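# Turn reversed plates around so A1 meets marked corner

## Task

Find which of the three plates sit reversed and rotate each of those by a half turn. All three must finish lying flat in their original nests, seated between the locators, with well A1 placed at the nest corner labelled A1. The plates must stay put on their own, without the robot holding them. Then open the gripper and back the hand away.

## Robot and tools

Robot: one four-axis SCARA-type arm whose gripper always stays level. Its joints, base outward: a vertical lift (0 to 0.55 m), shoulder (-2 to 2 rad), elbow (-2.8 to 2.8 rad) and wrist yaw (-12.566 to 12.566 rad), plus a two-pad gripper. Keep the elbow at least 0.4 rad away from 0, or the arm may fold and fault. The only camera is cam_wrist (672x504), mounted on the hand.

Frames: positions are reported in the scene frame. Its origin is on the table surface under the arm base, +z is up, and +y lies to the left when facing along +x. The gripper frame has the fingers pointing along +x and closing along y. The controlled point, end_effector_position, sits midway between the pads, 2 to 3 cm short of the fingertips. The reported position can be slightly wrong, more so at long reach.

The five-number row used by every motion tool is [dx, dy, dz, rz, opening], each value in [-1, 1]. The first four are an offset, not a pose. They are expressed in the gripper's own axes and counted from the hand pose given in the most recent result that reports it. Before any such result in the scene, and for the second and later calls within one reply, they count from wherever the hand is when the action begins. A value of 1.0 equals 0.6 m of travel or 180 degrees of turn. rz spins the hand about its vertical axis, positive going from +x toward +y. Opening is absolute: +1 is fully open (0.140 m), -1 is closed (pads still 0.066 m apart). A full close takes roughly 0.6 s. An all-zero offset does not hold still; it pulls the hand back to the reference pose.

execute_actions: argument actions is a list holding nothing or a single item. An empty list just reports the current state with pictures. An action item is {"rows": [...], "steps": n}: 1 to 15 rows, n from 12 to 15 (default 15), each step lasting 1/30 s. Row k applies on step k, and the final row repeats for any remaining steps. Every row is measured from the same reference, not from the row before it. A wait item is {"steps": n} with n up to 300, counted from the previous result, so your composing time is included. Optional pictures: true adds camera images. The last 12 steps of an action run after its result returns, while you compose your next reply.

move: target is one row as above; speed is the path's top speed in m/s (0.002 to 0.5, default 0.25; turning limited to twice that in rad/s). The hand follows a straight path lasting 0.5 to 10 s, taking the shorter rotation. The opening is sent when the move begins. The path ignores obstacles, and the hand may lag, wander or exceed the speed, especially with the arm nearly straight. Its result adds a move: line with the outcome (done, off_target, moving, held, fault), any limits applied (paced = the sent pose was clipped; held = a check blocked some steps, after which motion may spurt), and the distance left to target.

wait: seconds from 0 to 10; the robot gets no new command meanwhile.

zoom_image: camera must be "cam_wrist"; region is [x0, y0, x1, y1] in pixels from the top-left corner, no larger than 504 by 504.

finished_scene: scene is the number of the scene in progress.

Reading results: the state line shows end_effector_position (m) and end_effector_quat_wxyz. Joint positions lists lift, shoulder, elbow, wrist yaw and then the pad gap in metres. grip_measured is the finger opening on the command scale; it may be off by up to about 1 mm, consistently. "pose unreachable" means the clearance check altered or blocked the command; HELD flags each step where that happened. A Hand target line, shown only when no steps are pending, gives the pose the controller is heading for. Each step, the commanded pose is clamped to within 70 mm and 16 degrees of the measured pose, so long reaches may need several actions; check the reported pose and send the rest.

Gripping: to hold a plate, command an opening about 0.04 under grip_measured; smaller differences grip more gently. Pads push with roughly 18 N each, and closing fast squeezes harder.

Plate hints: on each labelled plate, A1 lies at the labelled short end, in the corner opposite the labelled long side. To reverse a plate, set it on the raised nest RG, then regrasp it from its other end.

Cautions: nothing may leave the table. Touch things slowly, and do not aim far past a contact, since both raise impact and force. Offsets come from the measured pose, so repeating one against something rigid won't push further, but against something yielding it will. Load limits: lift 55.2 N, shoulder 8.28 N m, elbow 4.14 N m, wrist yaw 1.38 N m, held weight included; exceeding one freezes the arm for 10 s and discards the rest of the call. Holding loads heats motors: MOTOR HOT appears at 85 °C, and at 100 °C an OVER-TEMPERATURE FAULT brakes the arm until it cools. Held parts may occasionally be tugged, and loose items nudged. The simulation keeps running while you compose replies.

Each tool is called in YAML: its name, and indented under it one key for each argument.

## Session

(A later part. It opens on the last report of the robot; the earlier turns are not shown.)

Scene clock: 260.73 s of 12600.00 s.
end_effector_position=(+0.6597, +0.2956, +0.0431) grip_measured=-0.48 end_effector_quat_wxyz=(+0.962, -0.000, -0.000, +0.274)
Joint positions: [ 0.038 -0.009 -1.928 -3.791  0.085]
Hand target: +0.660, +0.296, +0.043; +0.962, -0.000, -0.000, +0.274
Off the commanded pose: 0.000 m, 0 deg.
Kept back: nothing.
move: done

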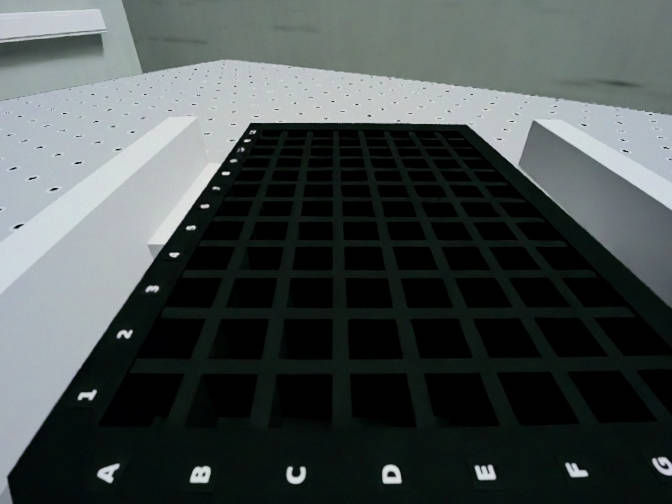

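move:
  target: [0.0033, 0.0, -0.0135, 0.0, -0.56]
  speed: 0.015

Scene clock: 263.50 s of 12600.00 s.
end_effector_position=(+0.6614, +0.2965, +0.0349) grip_measured=-0.48 end_effector_quat_wxyz=(+0.962, -0.000, -0.000, +0.274)
Joint positions: [ 0.03  -0.003 -1.941 -3.784  0.085]
Hand target: +0.661, +0.297, +0.035; +0.962, -0.000, -0.000, +0.274
Off the commanded pose: 0.000 m, 0 deg.
Kept back: nothing.
move: done

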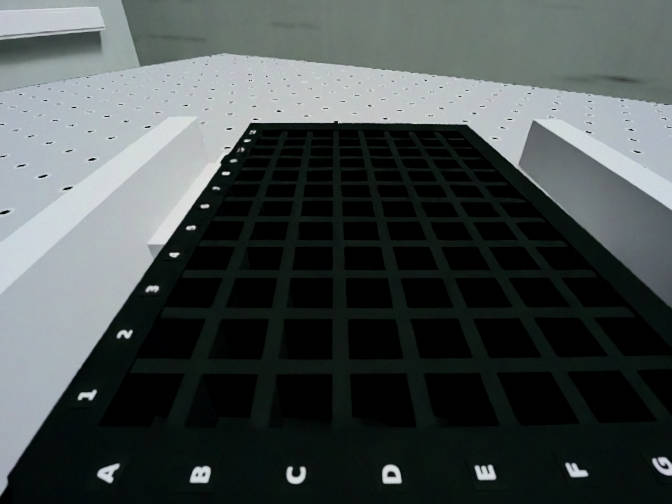

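move:
  target: [0.0, 0.0, -0.0065, 0.0, -0.56]
  speed: 0.01

Scene clock: 264.43 s of 12600.00 s.
end_effector_position=(+0.6611, +0.2967, +0.0310) grip_measured=-0.48 end_effector_quat_wxyz=(+0.962, -0.000, -0.000, +0.274)
Joint positions: [ 0.026 -0.003 -1.94  -3.784  0.085]
Hand target: +0.661, +0.297, +0.031; +0.962, -0.000, -0.000, +0.274
Off the commanded pose: 0.000 m, 0 deg.
Kept back: nothing.
move: done

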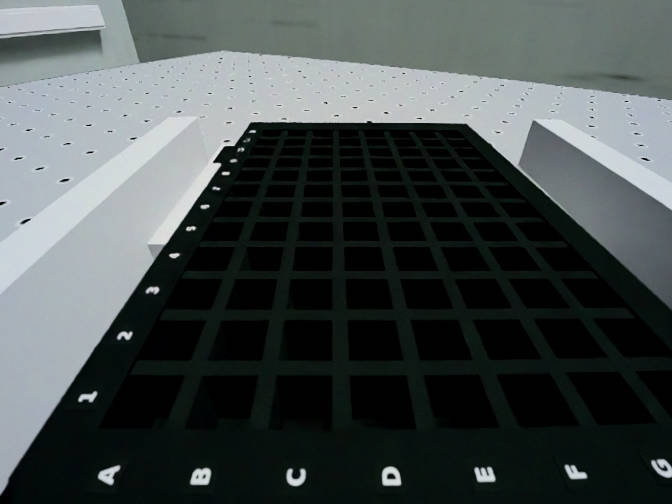

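move:
  target: [0.0, 0.0, 0.0, 0.0, 1.0]

move:
  target: [-0.15, 0.0, 0.13, 0.0, 1.0]
  speed: 0.3

Scene clock: 265.57 s of 12600.00 s.
end_effector_position=(+0.6611, +0.2967, +0.0310) grip_measured=+1.00 end_effector_quat_wxyz=(+0.962, -0.000, -0.000, +0.275)
Joint positions: [ 0.026 -0.003 -1.94  -3.784  0.14 ]
Hand target: +0.661, +0.297, +0.031; +0.962, -0.000, -0.000, +0.274
Off the commanded pose: 0.000 m, 0 deg.
Kept back: nothing.
move: done

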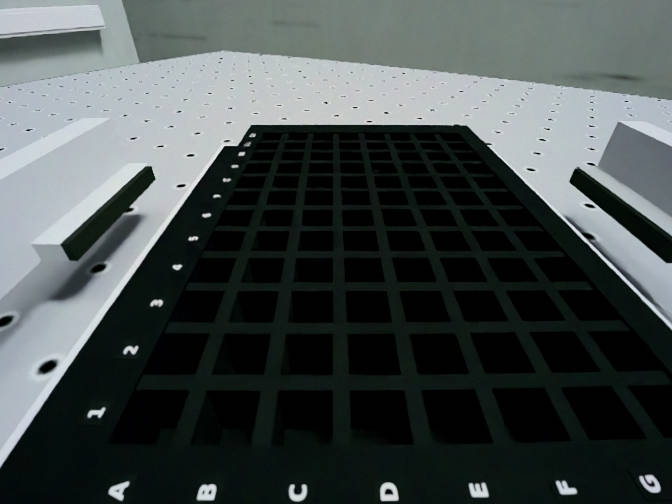

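Scene clock: 266.40 s of 12600.00 s.
end_effector_position=(+0.5847, +0.2491, +0.1091) grip_measured=+1.00 end_effector_quat_wxyz=(+0.962, -0.000, -0.000, +0.275)
Joint positions: [ 0.104 -0.231 -1.416 -4.08   0.14 ]
Hand target: +0.585, +0.249, +0.109; +0.962, -0.000, -0.000, +0.275
Off the commanded pose: 0.000 m, 0 deg.
Kept back: nothing.
move: done

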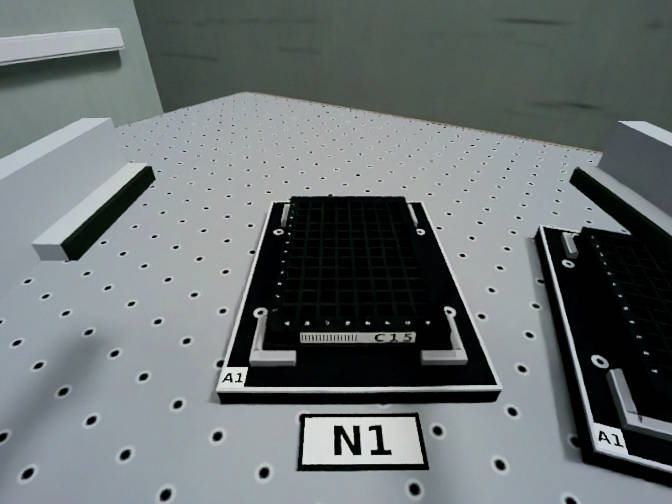

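zoom_image:
  camera: "cam_wrist"
  region: [200, 180, 510, 410]

Region (200, 180, 510, 410) of cam_wrist's 672x504 image, scaled by 1.626, with more detail than that image has; it fills the top 374 rows of this view, and the rest is white.

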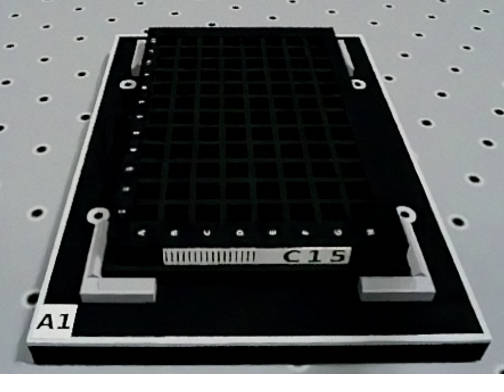

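finished_scene:
  scene: 1

The scene is finished: the task was done.


## Next scene

The same job, from a new start.

execute_actions:
  actions: []

Scene clock: 0.00 s of 12600.00 s.
end_effector_position=(+0.5717, -0.1144, +0.0880) grip_measured=+1.00 end_effector_quat_wxyz=(+1.000, +0.000, +0.000, -0.010)
Joint positions: [ 0.083  0.476  1.127 -1.623  0.14 ]
Hand target: +0.572, -0.114, +0.088; +1.000, +0.000, +0.000, -0.010

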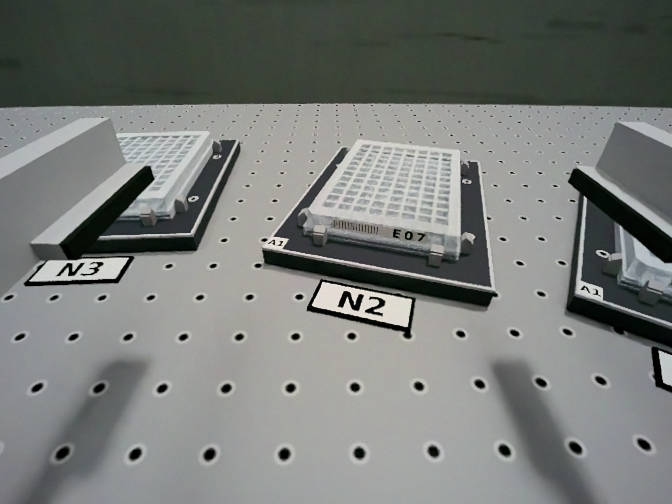

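zoom_image:
  camera: "cam_wrist"
  region: [250, 130, 510, 320]

Region (250, 130, 510, 320) of cam_wrist's 672x504 image, scaled by 1.938, with more detail than that image has; it fills the top 368 rows of this view, and the rest is white.

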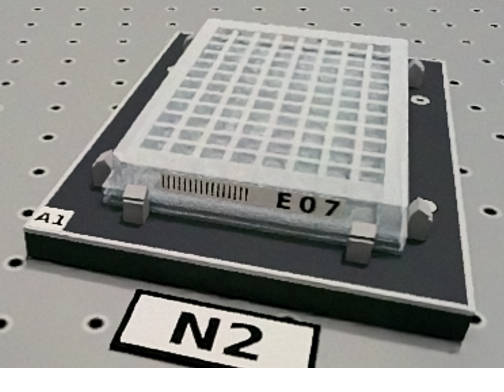

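move:
  target: [-0.2, 0.0, 0.283, 0.0, 1.0]
  speed: 0.4

Scene clock: 2.53 s of 12600.00 s.
end_effector_position=(+0.4517, -0.1122, +0.2578) grip_measured=+1.00 end_effector_quat_wxyz=(+1.000, +0.000, +0.000, -0.010)
Joint positions: [ 0.253  0.344  0.67  -1.034  0.14 ]
Hand target: +0.452, -0.112, +0.258; +1.000, +0.000, +0.000, -0.010
Off the commanded pose: 0.000 m, 0 deg.
Kept back: nothing.
move: done

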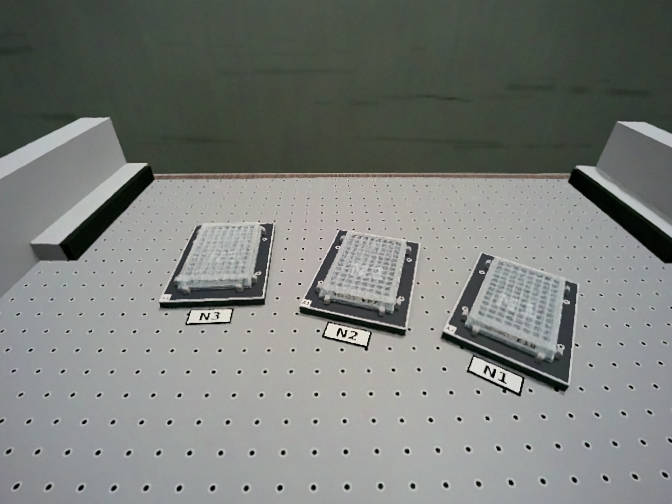

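zoom_image:
  camera: "cam_wrist"
  region: [430, 230, 600, 400]

zoom_image:
  camera: "cam_wrist"
  region: [140, 200, 300, 340]

Region (430, 230, 600, 400) of cam_wrist's 672x504 image, scaled by 2.965, with more detail than that image has.

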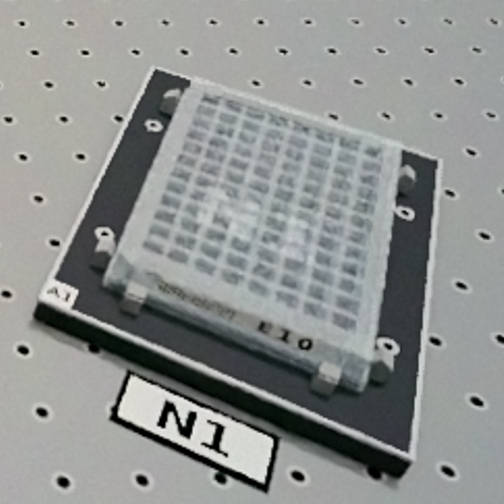

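Region (140, 200, 300, 340) of cam_wrist's 672x504 image, scaled by 3.150, with more detail than that image has; it fills the top 441 rows of this view, and the rest is white.

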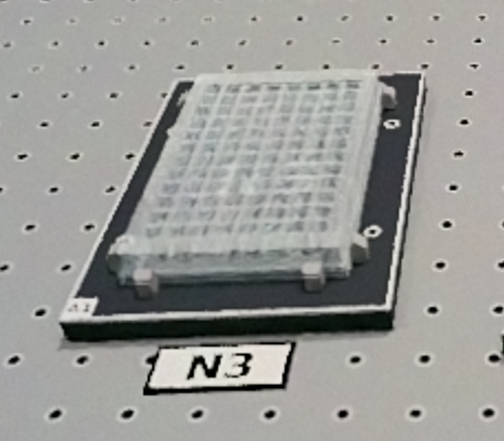

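move:
  target: [0.3419, 0.2673, -0.2463, 0.0097, 1.0]
  speed: 0.4

Scene clock: 6.10 s of 12600.00 s.
end_effector_position=(+0.6599, +0.0441, +0.1100) grip_measured=+1.00 end_effector_quat_wxyz=(+1.000, +0.000, +0.000, +0.005)
Joint positions: [ 0.105  0.879  1.457 -2.326  0.14 ]
Hand target: +0.660, +0.044, +0.110; +1.000, +0.000, +0.000, +0.005
Off the commanded pose: 0.000 m, 0 deg.
Kept back: nothing.
move: done

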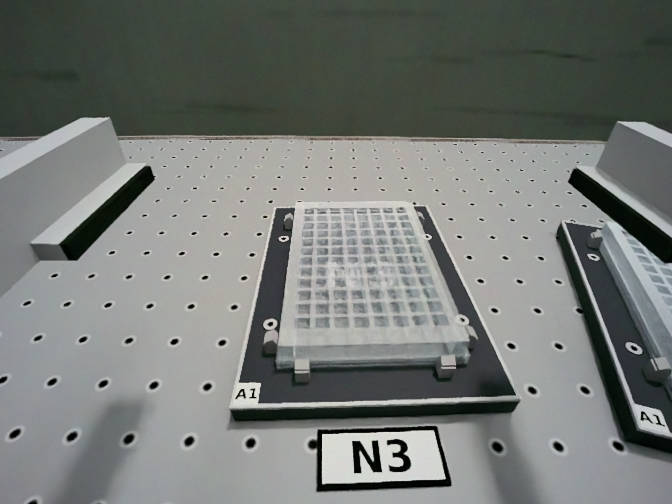

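zoom_image:
  camera: "cam_wrist"
  region: [220, 185, 530, 425]

Region (220, 185, 530, 425) of cam_wrist's 672x504 image, scaled by 1.626, with more detail than that image has; it fills the top 390 rows of this view, and the rest is white.

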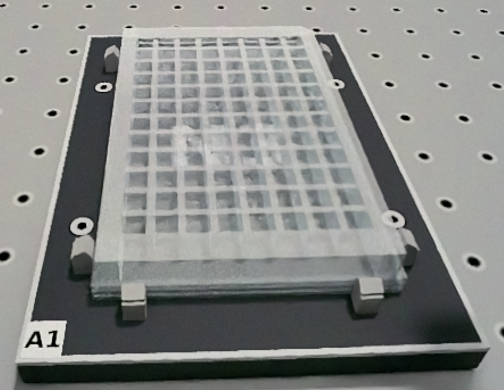

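move:
  target: [0.1456, -0.0088, -0.0833, 0.0046, 1.0]
  speed: 0.25

Scene clock: 12.90 s of 12600.00 s.
end_effector_position=(+0.7473, +0.0398, +0.0600) grip_measured=+1.00 end_effector_quat_wxyz=(+1.000, +0.000, +0.000, +0.012)
Joint positions: [ 0.055  0.618  1.97  -2.564  0.14 ]
Hand target: +0.747, +0.040, +0.060; +1.000, +0.000, +0.000, +0.012
Off the commanded pose: 0.000 m, 0 deg.
Kept back: nothing.
After step 90, 2.97 s passed at rest.
move: done

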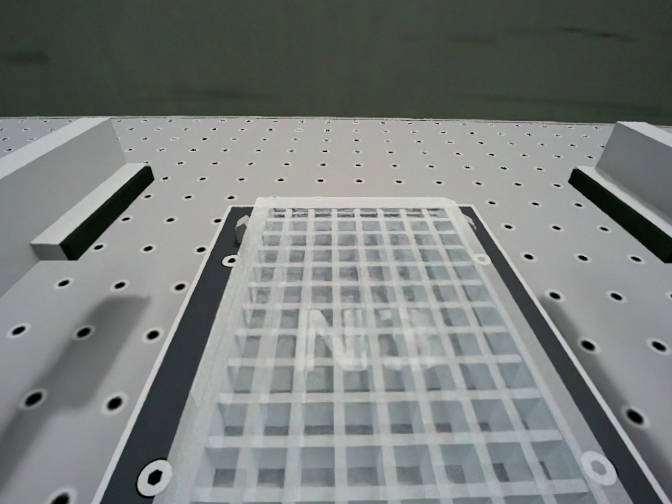

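move:
  target: [0.0, 0.0, -0.0333, 0.0, 1.0]
  speed: 0.1

Scene clock: 14.93 s of 12600.00 s.
end_effector_position=(+0.7473, +0.0398, +0.0400) grip_measured=+1.00 end_effector_quat_wxyz=(+1.000, +0.000, +0.000, +0.012)
Joint positions: [ 0.035  0.618  1.97  -2.564  0.14 ]
Hand target: +0.747, +0.040, +0.040; +1.000, +0.000, +0.000, +0.012
Off the commanded pose: 0.000 m, 0 deg.
Kept back: nothing.
move: done

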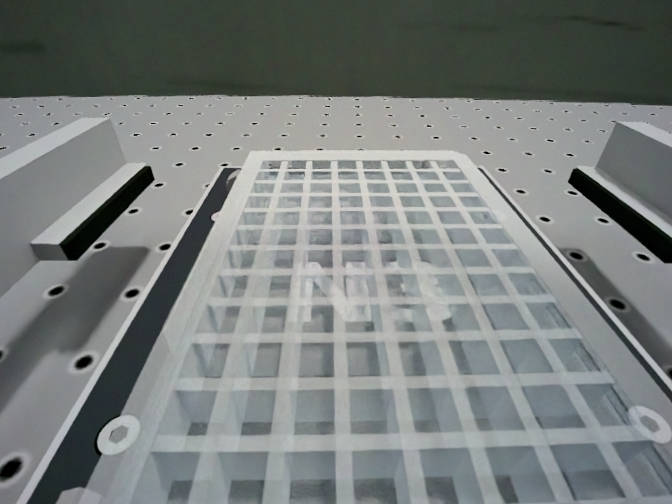

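move:
  target: [0.0, 0.0, -0.0162, 0.0, 1.0]
  speed: 0.04

Scene clock: 17.23 s of 12600.00 s.
end_effector_position=(+0.7473, +0.0398, +0.0302) grip_measured=+1.00 end_effector_quat_wxyz=(+1.000, +0.000, +0.000, +0.012)
Joint positions: [ 0.025  0.618  1.97  -2.564  0.14 ]
Hand target: +0.747, +0.040, +0.030; +1.000, +0.000, +0.000, +0.012
Off the commanded pose: 0.000 m, 0 deg.
Kept back: nothing.
move: done

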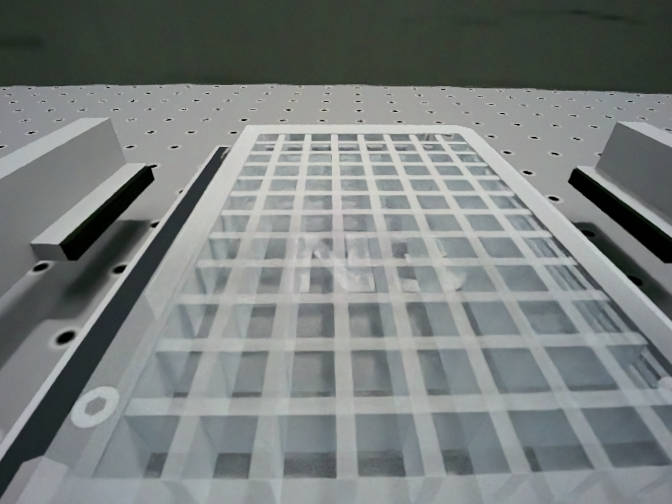

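move:
  target: [0.0, 0.0, 0.0, 0.0, -0.3]

Scene clock: 18.27 s of 12600.00 s.
end_effector_position=(+0.7473, +0.0398, +0.0302) grip_measured=-0.30 end_effector_quat_wxyz=(+1.000, +0.000, +0.000, +0.012)
Joint positions: [ 0.025  0.618  1.97  -2.564  0.092]
Hand target: +0.747, +0.040, +0.030; +1.000, +0.000, +0.000, +0.012
Off the commanded pose: 0.000 m, 0 deg.
Kept back: nothing.
move: done

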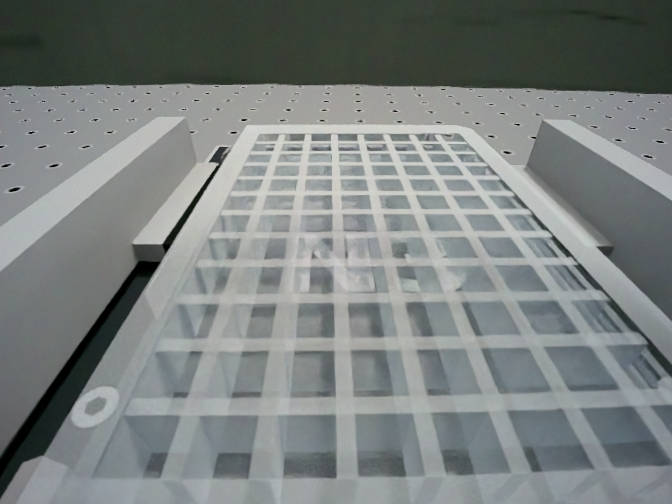

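move:
  target: [0.0, 0.0, 0.0, 0.0, -0.56]

Scene clock: 19.20 s of 12600.00 s.
end_effector_position=(+0.7473, +0.0398, +0.0302) grip_measured=-0.48 end_effector_quat_wxyz=(+1.000, +0.000, +0.000, +0.012)
Joint positions: [ 0.025  0.618  1.97  -2.564  0.085]
Hand target: +0.747, +0.040, +0.030; +1.000, +0.000, +0.000, +0.012
Off the commanded pose: 0.000 m, 0 deg.
Kept back: nothing.
move: done

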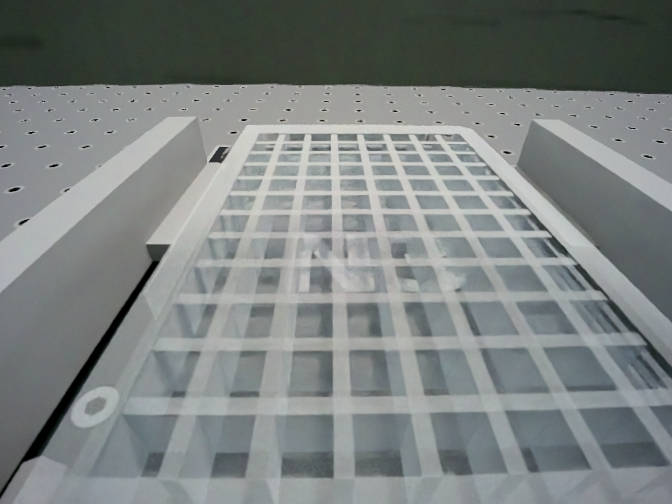

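move:
  target: [0.0, 0.0, 0.0997, 0.0, -0.56]
  speed: 0.12

Scene clock: 20.27 s of 12600.00 s.
end_effector_position=(+0.7473, +0.0398, +0.0901) grip_measured=-0.48 end_effector_quat_wxyz=(+1.000, +0.000, +0.000, +0.012)
Joint positions: [ 0.085  0.618  1.97  -2.564  0.085]
Hand target: +0.747, +0.040, +0.090; +1.000, +0.000, +0.000, +0.012
Off the commanded pose: 0.000 m, 0 deg.
Kept back: nothing.
move: done

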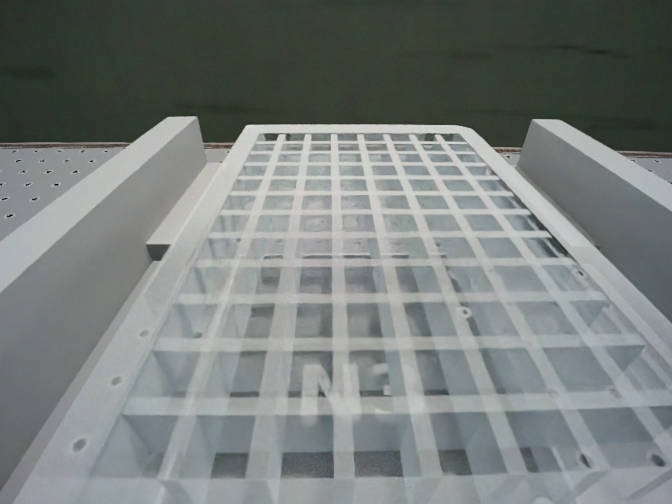

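move:
  target: [-0.447, -0.0556, -0.0668, -0.5076, -0.56]
  speed: 0.3

Scene clock: 27.03 s of 12600.00 s.
end_effector_position=(+0.4799, -0.0005, +0.0500) grip_measured=-0.48 end_effector_quat_wxyz=(+0.707, +0.000, +0.000, -0.707)
Joint positions: [ 0.045  1.211  1.394 -4.175  0.085]
Hand target: +0.480, -0.000, +0.050; +0.707, +0.000, +0.000, -0.707
Off the commanded pose: 0.000 m, 0 deg.
Kept back: nothing.
After step 90, 0.77 s passed at rest.
move: done

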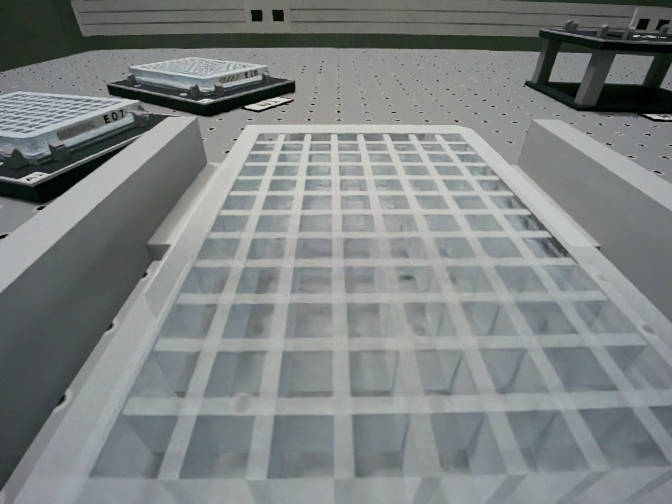

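move:
  target: [0.0, 0.0, -0.0513, 0.0, -0.56]
  speed: 0.05

Scene clock: 28.30 s of 12600.00 s.
end_effector_position=(+0.4799, -0.0006, +0.0192) grip_measured=-0.48 end_effector_quat_wxyz=(+0.707, +0.000, +0.000, -0.707)
Joint positions: [ 0.014  1.211  1.394 -4.175  0.085]
Hand target: +0.480, -0.001, +0.019; +0.707, +0.000, +0.000, -0.707
Off the commanded pose: 0.000 m, 0 deg.
Kept back: nothing.
move: done

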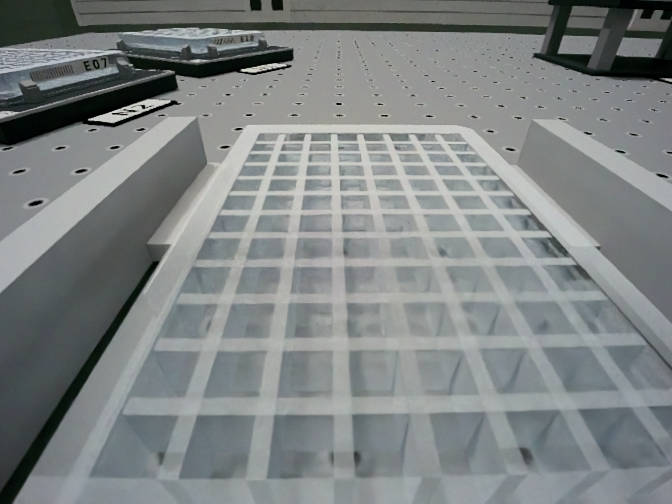

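move:
  target: [0.0, 0.0, -0.0033, 0.0, -0.56]
  speed: 0.01

Scene clock: 29.73 s of 12600.00 s.
end_effector_position=(+0.4799, -0.0006, +0.0178) grip_measured=-0.48 end_effector_quat_wxyz=(+0.707, +0.000, +0.000, -0.707)
Joint positions: [ 0.013  1.211  1.394 -4.175  0.085]
Hand target: +0.480, -0.001, +0.017; +0.707, +0.000, +0.000, -0.707
Off the commanded pose: 0.001 m, 0 deg.
Kept back: nothing.
move: done

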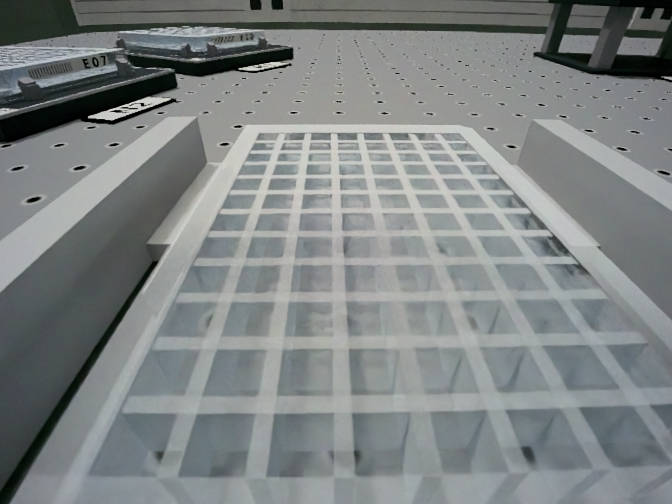

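move:
  target: [0.0, 0.0, 0.0, 0.0, 1.0]

move:
  target: [0.0, 0.0, 0.079, 0.0, 1.0]
  speed: 0.3

Scene clock: 30.73 s of 12600.00 s.
end_effector_position=(+0.4799, -0.0005, +0.0179) grip_measured=+1.00 end_effector_quat_wxyz=(+0.707, +0.000, +0.000, -0.707)
Joint positions: [ 0.013  1.211  1.394 -4.175  0.14 ]
Hand target: +0.480, -0.001, +0.018; +0.707, +0.000, +0.000, -0.707
Off the commanded pose: 0.000 m, 0 deg.
Kept back: nothing.
move: done

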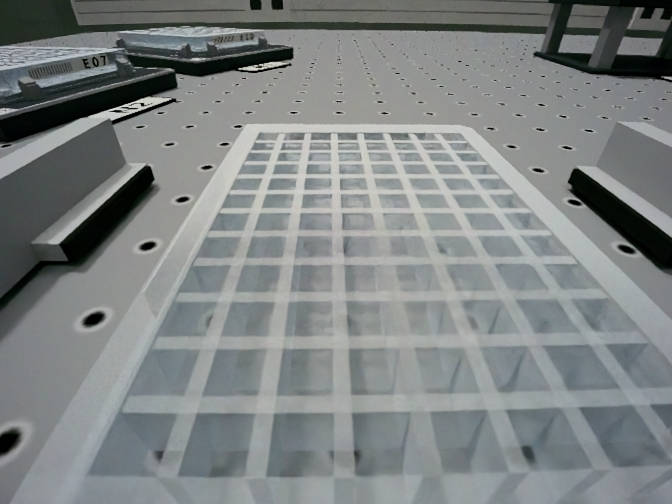

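Scene clock: 31.43 s of 12600.00 s.
end_effector_position=(+0.4799, -0.0005, +0.0653) grip_measured=+1.00 end_effector_quat_wxyz=(+0.707, +0.000, +0.000, -0.707)
Joint positions: [ 0.06   1.211  1.394 -4.175  0.14 ]
Hand target: +0.480, -0.001, +0.065; +0.707, +0.000, +0.000, -0.707
Off the commanded pose: 0.000 m, 0 deg.
Kept back: nothing.
move: done

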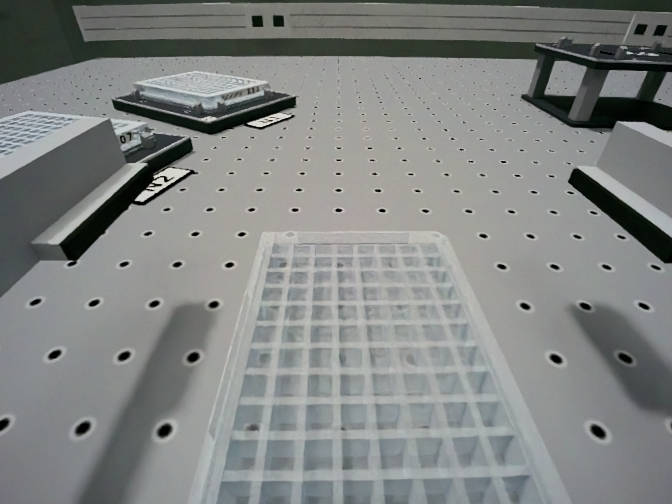

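move:
  target: [-0.0008, 0.2335, 0.0, 0.5, 1.0]
  speed: 0.5

Scene clock: 33.90 s of 12600.00 s.
end_effector_position=(+0.6201, -0.0001, +0.0653) grip_measured=+1.00 end_effector_quat_wxyz=(+1.000, +0.000, +0.000, +0.000)
Joint positions: [ 0.06   0.841  1.246 -2.087  0.14 ]
Hand target: +0.620, +0.000, +0.065; +1.000, +0.000, +0.000, +0.000
Off the commanded pose: 0.000 m, 0 deg.
Kept back: nothing.
move: done

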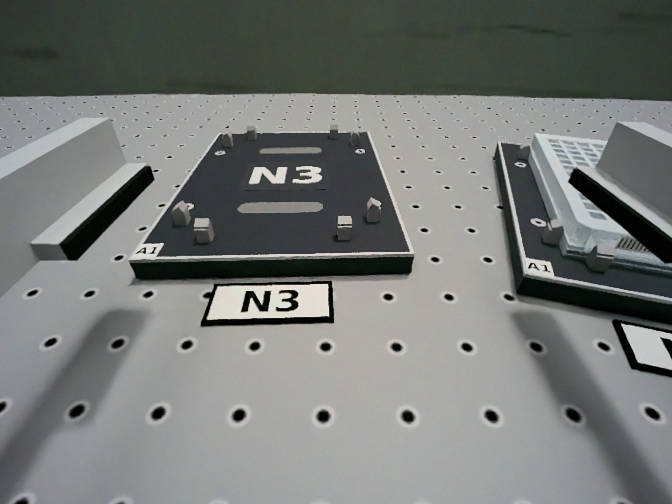

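move:
  target: [-0.2333, 0.0502, -0.0505, 0.5, 1.0]
  speed: 0.5

Scene clock: 36.53 s of 12600.00 s.
end_effector_position=(+0.4803, +0.0300, +0.0350) grip_measured=+1.00 end_effector_quat_wxyz=(+0.707, +0.000, +0.000, +0.707)
Joint positions: [ 0.03   0.458  1.34  -0.228  0.14 ]
Hand target: +0.480, +0.030, +0.035; +0.707, +0.000, +0.000, +0.707
Off the commanded pose: 0.000 m, 0 deg.
Kept back: nothing.
move: done

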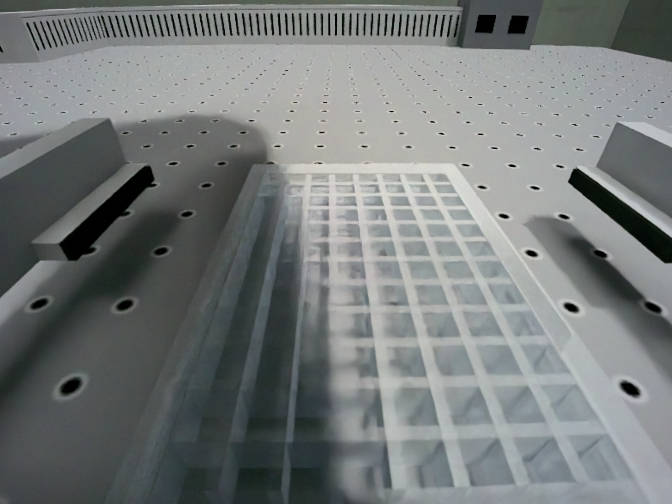

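move:
  target: [0.0, 0.0, -0.0283, 0.0, 1.0]
  speed: 0.08

Scene clock: 37.73 s of 12600.00 s.
end_effector_position=(+0.4803, +0.0300, +0.0180) grip_measured=+1.00 end_effector_quat_wxyz=(+0.707, +0.000, +0.000, +0.707)
Joint positions: [ 0.013  0.458  1.34  -0.228  0.14 ]
Hand target: +0.480, +0.030, +0.018; +0.707, +0.000, +0.000, +0.707
Off the commanded pose: 0.000 m, 0 deg.
Kept back: nothing.
move: done

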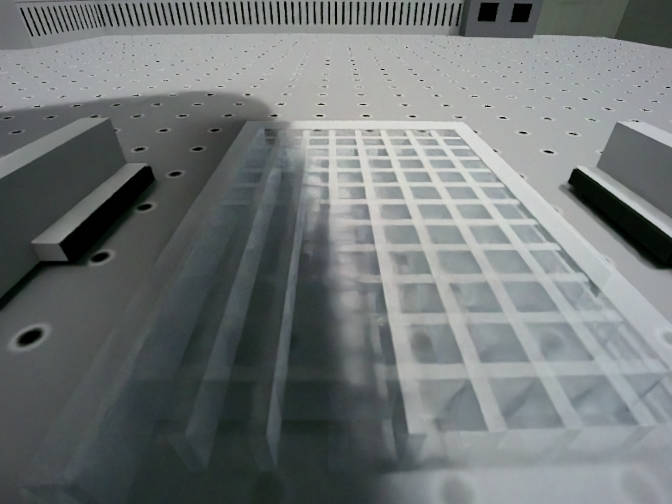

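zoom_image:
  camera: "cam_wrist"
  region: [200, 80, 520, 200]

Region (200, 80, 520, 200) of cam_wrist's 672x504 image, scaled by 1.575, with more detail than that image has; it fills the top 189 rows of this view, and the rest is white.

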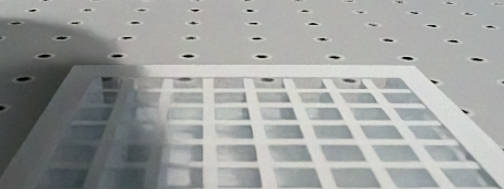

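move:
  target: [0.0082, 0.0, 0.0, 0.0, 1.0]
  speed: 0.05

zoom_image:
  camera: "cam_wrist"
  region: [200, 80, 520, 200]

Scene clock: 39.47 s of 12600.00 s.
end_effector_position=(+0.4803, +0.0349, +0.0180) grip_measured=+1.00 end_effector_quat_wxyz=(+0.707, +0.000, +0.000, +0.707)
Joint positions: [ 0.013  0.476  1.332 -0.237  0.14 ]
Hand target: +0.480, +0.035, +0.018; +0.707, +0.000, +0.000, +0.707
Off the commanded pose: 0.000 m, 0 deg.
Kept back: nothing.
move: done

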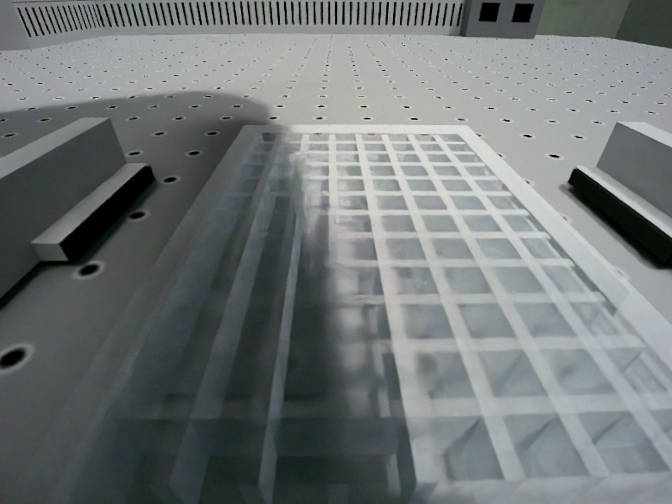

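Region (200, 80, 520, 200) of cam_wrist's 672x504 image, scaled by 1.575, with more detail than that image has; it fills the top 189 rows of this view, and the rest is white.

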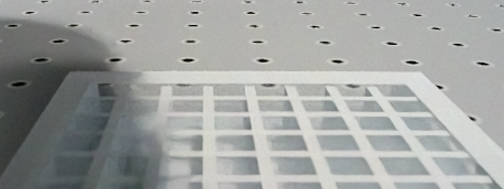

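move:
  target: [0.0, 0.0028, 0.0, 0.0, -0.4]
  speed: 0.05

move:
  target: [0.0, 0.0, 0.0, 0.0, -0.56]

Scene clock: 40.93 s of 12600.00 s.
end_effector_position=(+0.4787, +0.0348, +0.0180) grip_measured=-0.40 end_effector_quat_wxyz=(+0.707, +0.000, +0.000, +0.707)
Joint positions: [ 0.013  0.477  1.325 -0.231  0.088]
Hand target: +0.479, +0.035, +0.018; +0.707, +0.000, +0.000, +0.707
Off the commanded pose: 0.000 m, 0 deg.
Kept back: nothing.
move: done

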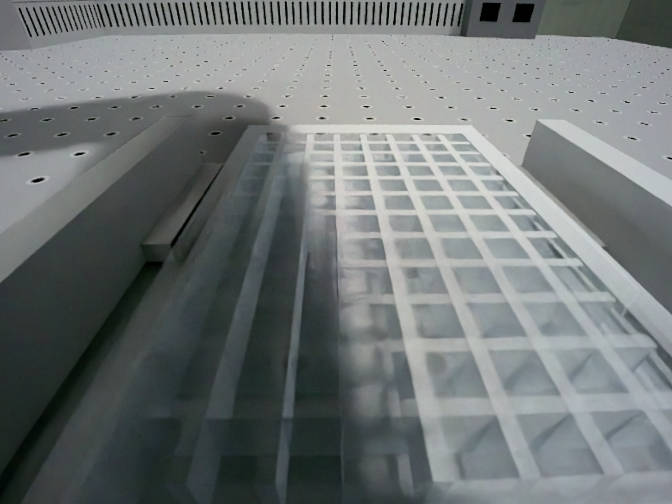

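Scene clock: 41.43 s of 12600.00 s.
end_effector_position=(+0.4787, +0.0348, +0.0180) grip_measured=-0.48 end_effector_quat_wxyz=(+0.707, +0.000, +0.000, +0.707)
Joint positions: [ 0.013  0.477  1.325 -0.231  0.085]
Hand target: +0.479, +0.035, +0.018; +0.707, +0.000, +0.000, +0.707
Off the commanded pose: 0.000 m, 0 deg.
Kept back: nothing.
move: done

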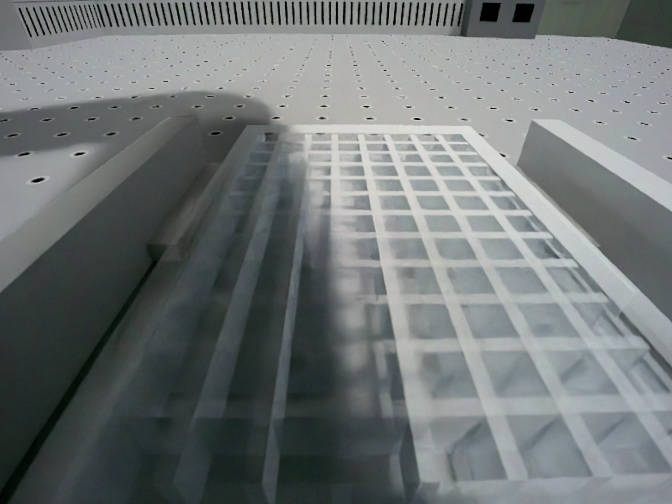

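move:
  target: [0.0083, -0.4477, 0.1367, -0.4924, -0.56]
  speed: 0.25

Scene clock: 45.60 s of 12600.00 s.
end_effector_position=(+0.7472, +0.0400, +0.1000) grip_measured=-0.48 end_effector_quat_wxyz=(+1.000, +0.000, +0.000, +0.012)
Joint positions: [ 0.095  0.62   1.969 -2.565  0.085]
Hand target: +0.747, +0.040, +0.100; +1.000, +0.000, +0.000, +0.012
Off the commanded pose: 0.000 m, 0 deg.
Kept back: nothing.
move: done

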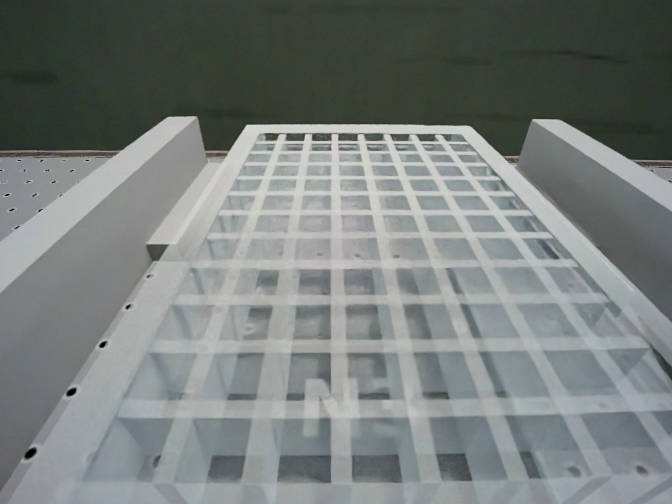

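move:
  target: [0.0002, -0.0003, -0.075, 0.0, -0.56]
  speed: 0.15

move:
  target: [0.0, 0.0, -0.0408, 0.0, -0.56]
  speed: 0.015

Scene clock: 47.60 s of 12600.00 s.
end_effector_position=(+0.7473, +0.0400, +0.0550) grip_measured=-0.48 end_effector_quat_wxyz=(+1.000, +0.000, +0.000, +0.012)
Joint positions: [ 0.05   0.619  1.97  -2.565  0.085]
Hand target: +0.747, +0.040, +0.055; +1.000, +0.000, +0.000, +0.012
Off the commanded pose: 0.000 m, 0 deg.
Kept back: nothing.
move: done

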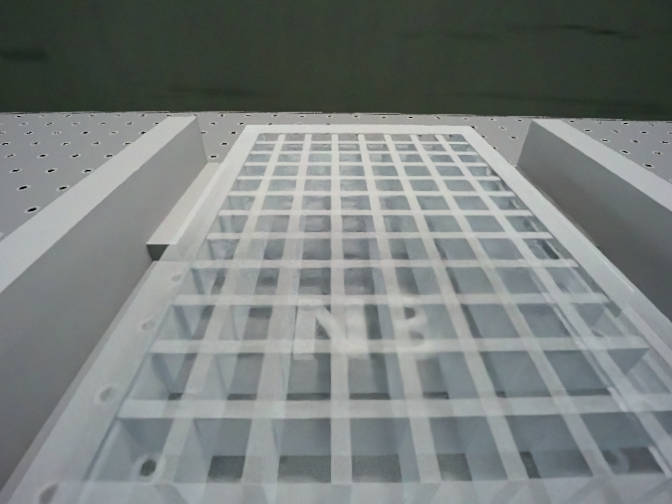

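Scene clock: 49.47 s of 12600.00 s.
end_effector_position=(+0.7474, +0.0396, +0.0308) grip_measured=-0.48 end_effector_quat_wxyz=(+1.000, +0.000, +0.000, +0.012)
Joint positions: [ 0.026  0.618  1.97  -2.564  0.085]
Hand target: +0.747, +0.040, +0.031; +1.000, +0.000, +0.000, +0.012
Off the commanded pose: 0.001 m, 0 deg.
Kept back: nothing.
move: done

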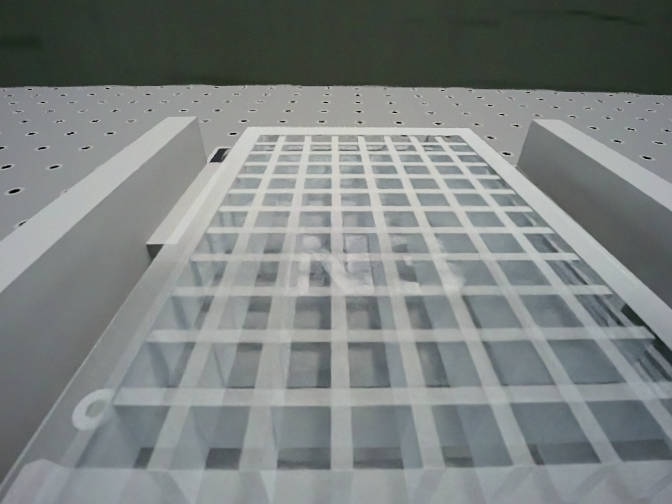

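zoom_image:
  camera: "cam_wrist"
  region: [200, 80, 520, 200]

Region (200, 80, 520, 200) of cam_wrist's 672x504 image, scaled by 1.575, with more detail than that image has; it fills the top 189 rows of this view, and the rest is white.

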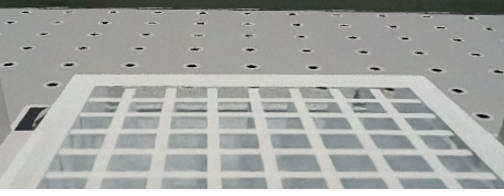

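move:
  target: [0.0, 0.0, 0.0, 0.0, 1.0]

move:
  target: [-0.15, 0.0, 0.13, 0.0, 1.0]
  speed: 0.3

Scene clock: 51.00 s of 12600.00 s.
end_effector_position=(+0.7474, +0.0395, +0.0309) grip_measured=+1.00 end_effector_quat_wxyz=(+1.000, +0.000, +0.000, +0.012)
Joint positions: [ 0.026  0.618  1.97  -2.564  0.14 ]
Hand target: +0.747, +0.040, +0.031; +1.000, +0.000, +0.000, +0.012
Off the commanded pose: 0.000 m, 0 deg.
Kept back: nothing.
move: done

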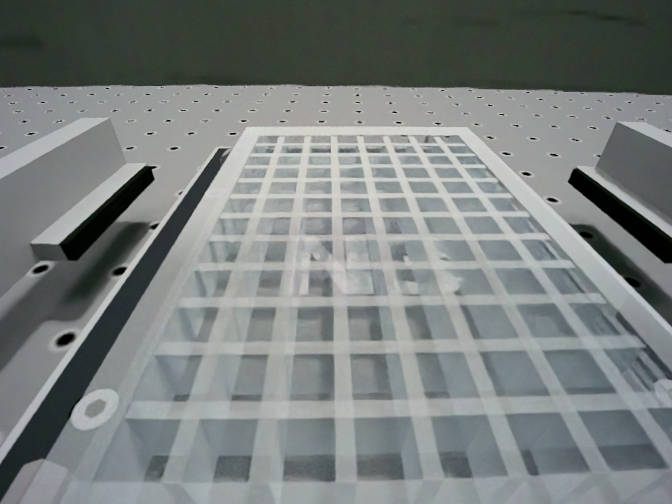

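Scene clock: 51.83 s of 12600.00 s.
end_effector_position=(+0.6573, +0.0372, +0.1089) grip_measured=+1.00 end_effector_quat_wxyz=(+1.000, +0.000, +0.000, +0.012)
Joint positions: [ 0.104  0.862  1.439 -2.277  0.14 ]
Hand target: +0.657, +0.037, +0.109; +1.000, +0.000, +0.000, +0.012
Off the commanded pose: 0.000 m, 0 deg.
Kept back: nothing.
move: done

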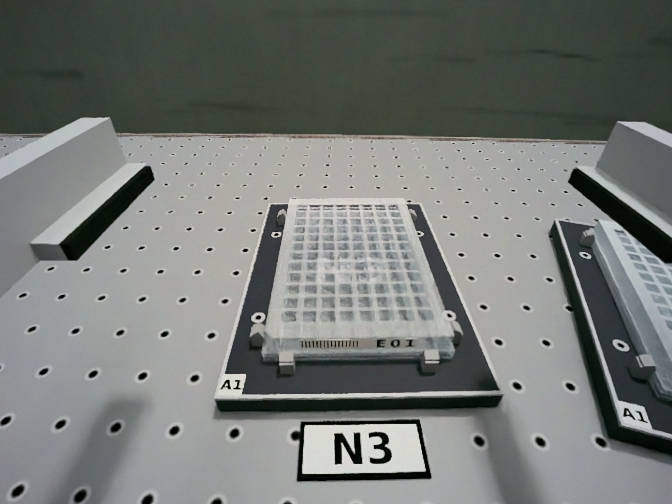

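zoom_image:
  camera: "cam_wrist"
  region: [205, 185, 515, 420]

Region (205, 185, 515, 420) of cam_wrist's 672x504 image, scaled by 1.626, with more detail than that image has; it fills the top 382 rows of this view, and the rest is white.

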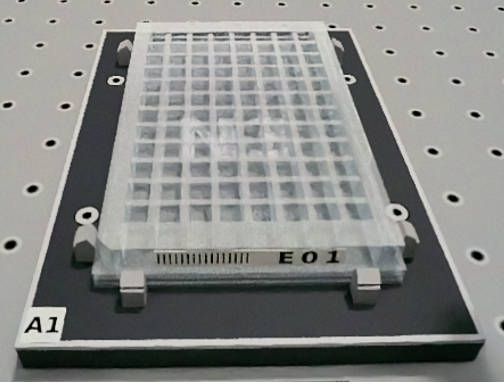

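finished_scene:
  scene: 2

The scene is finished: the task was done.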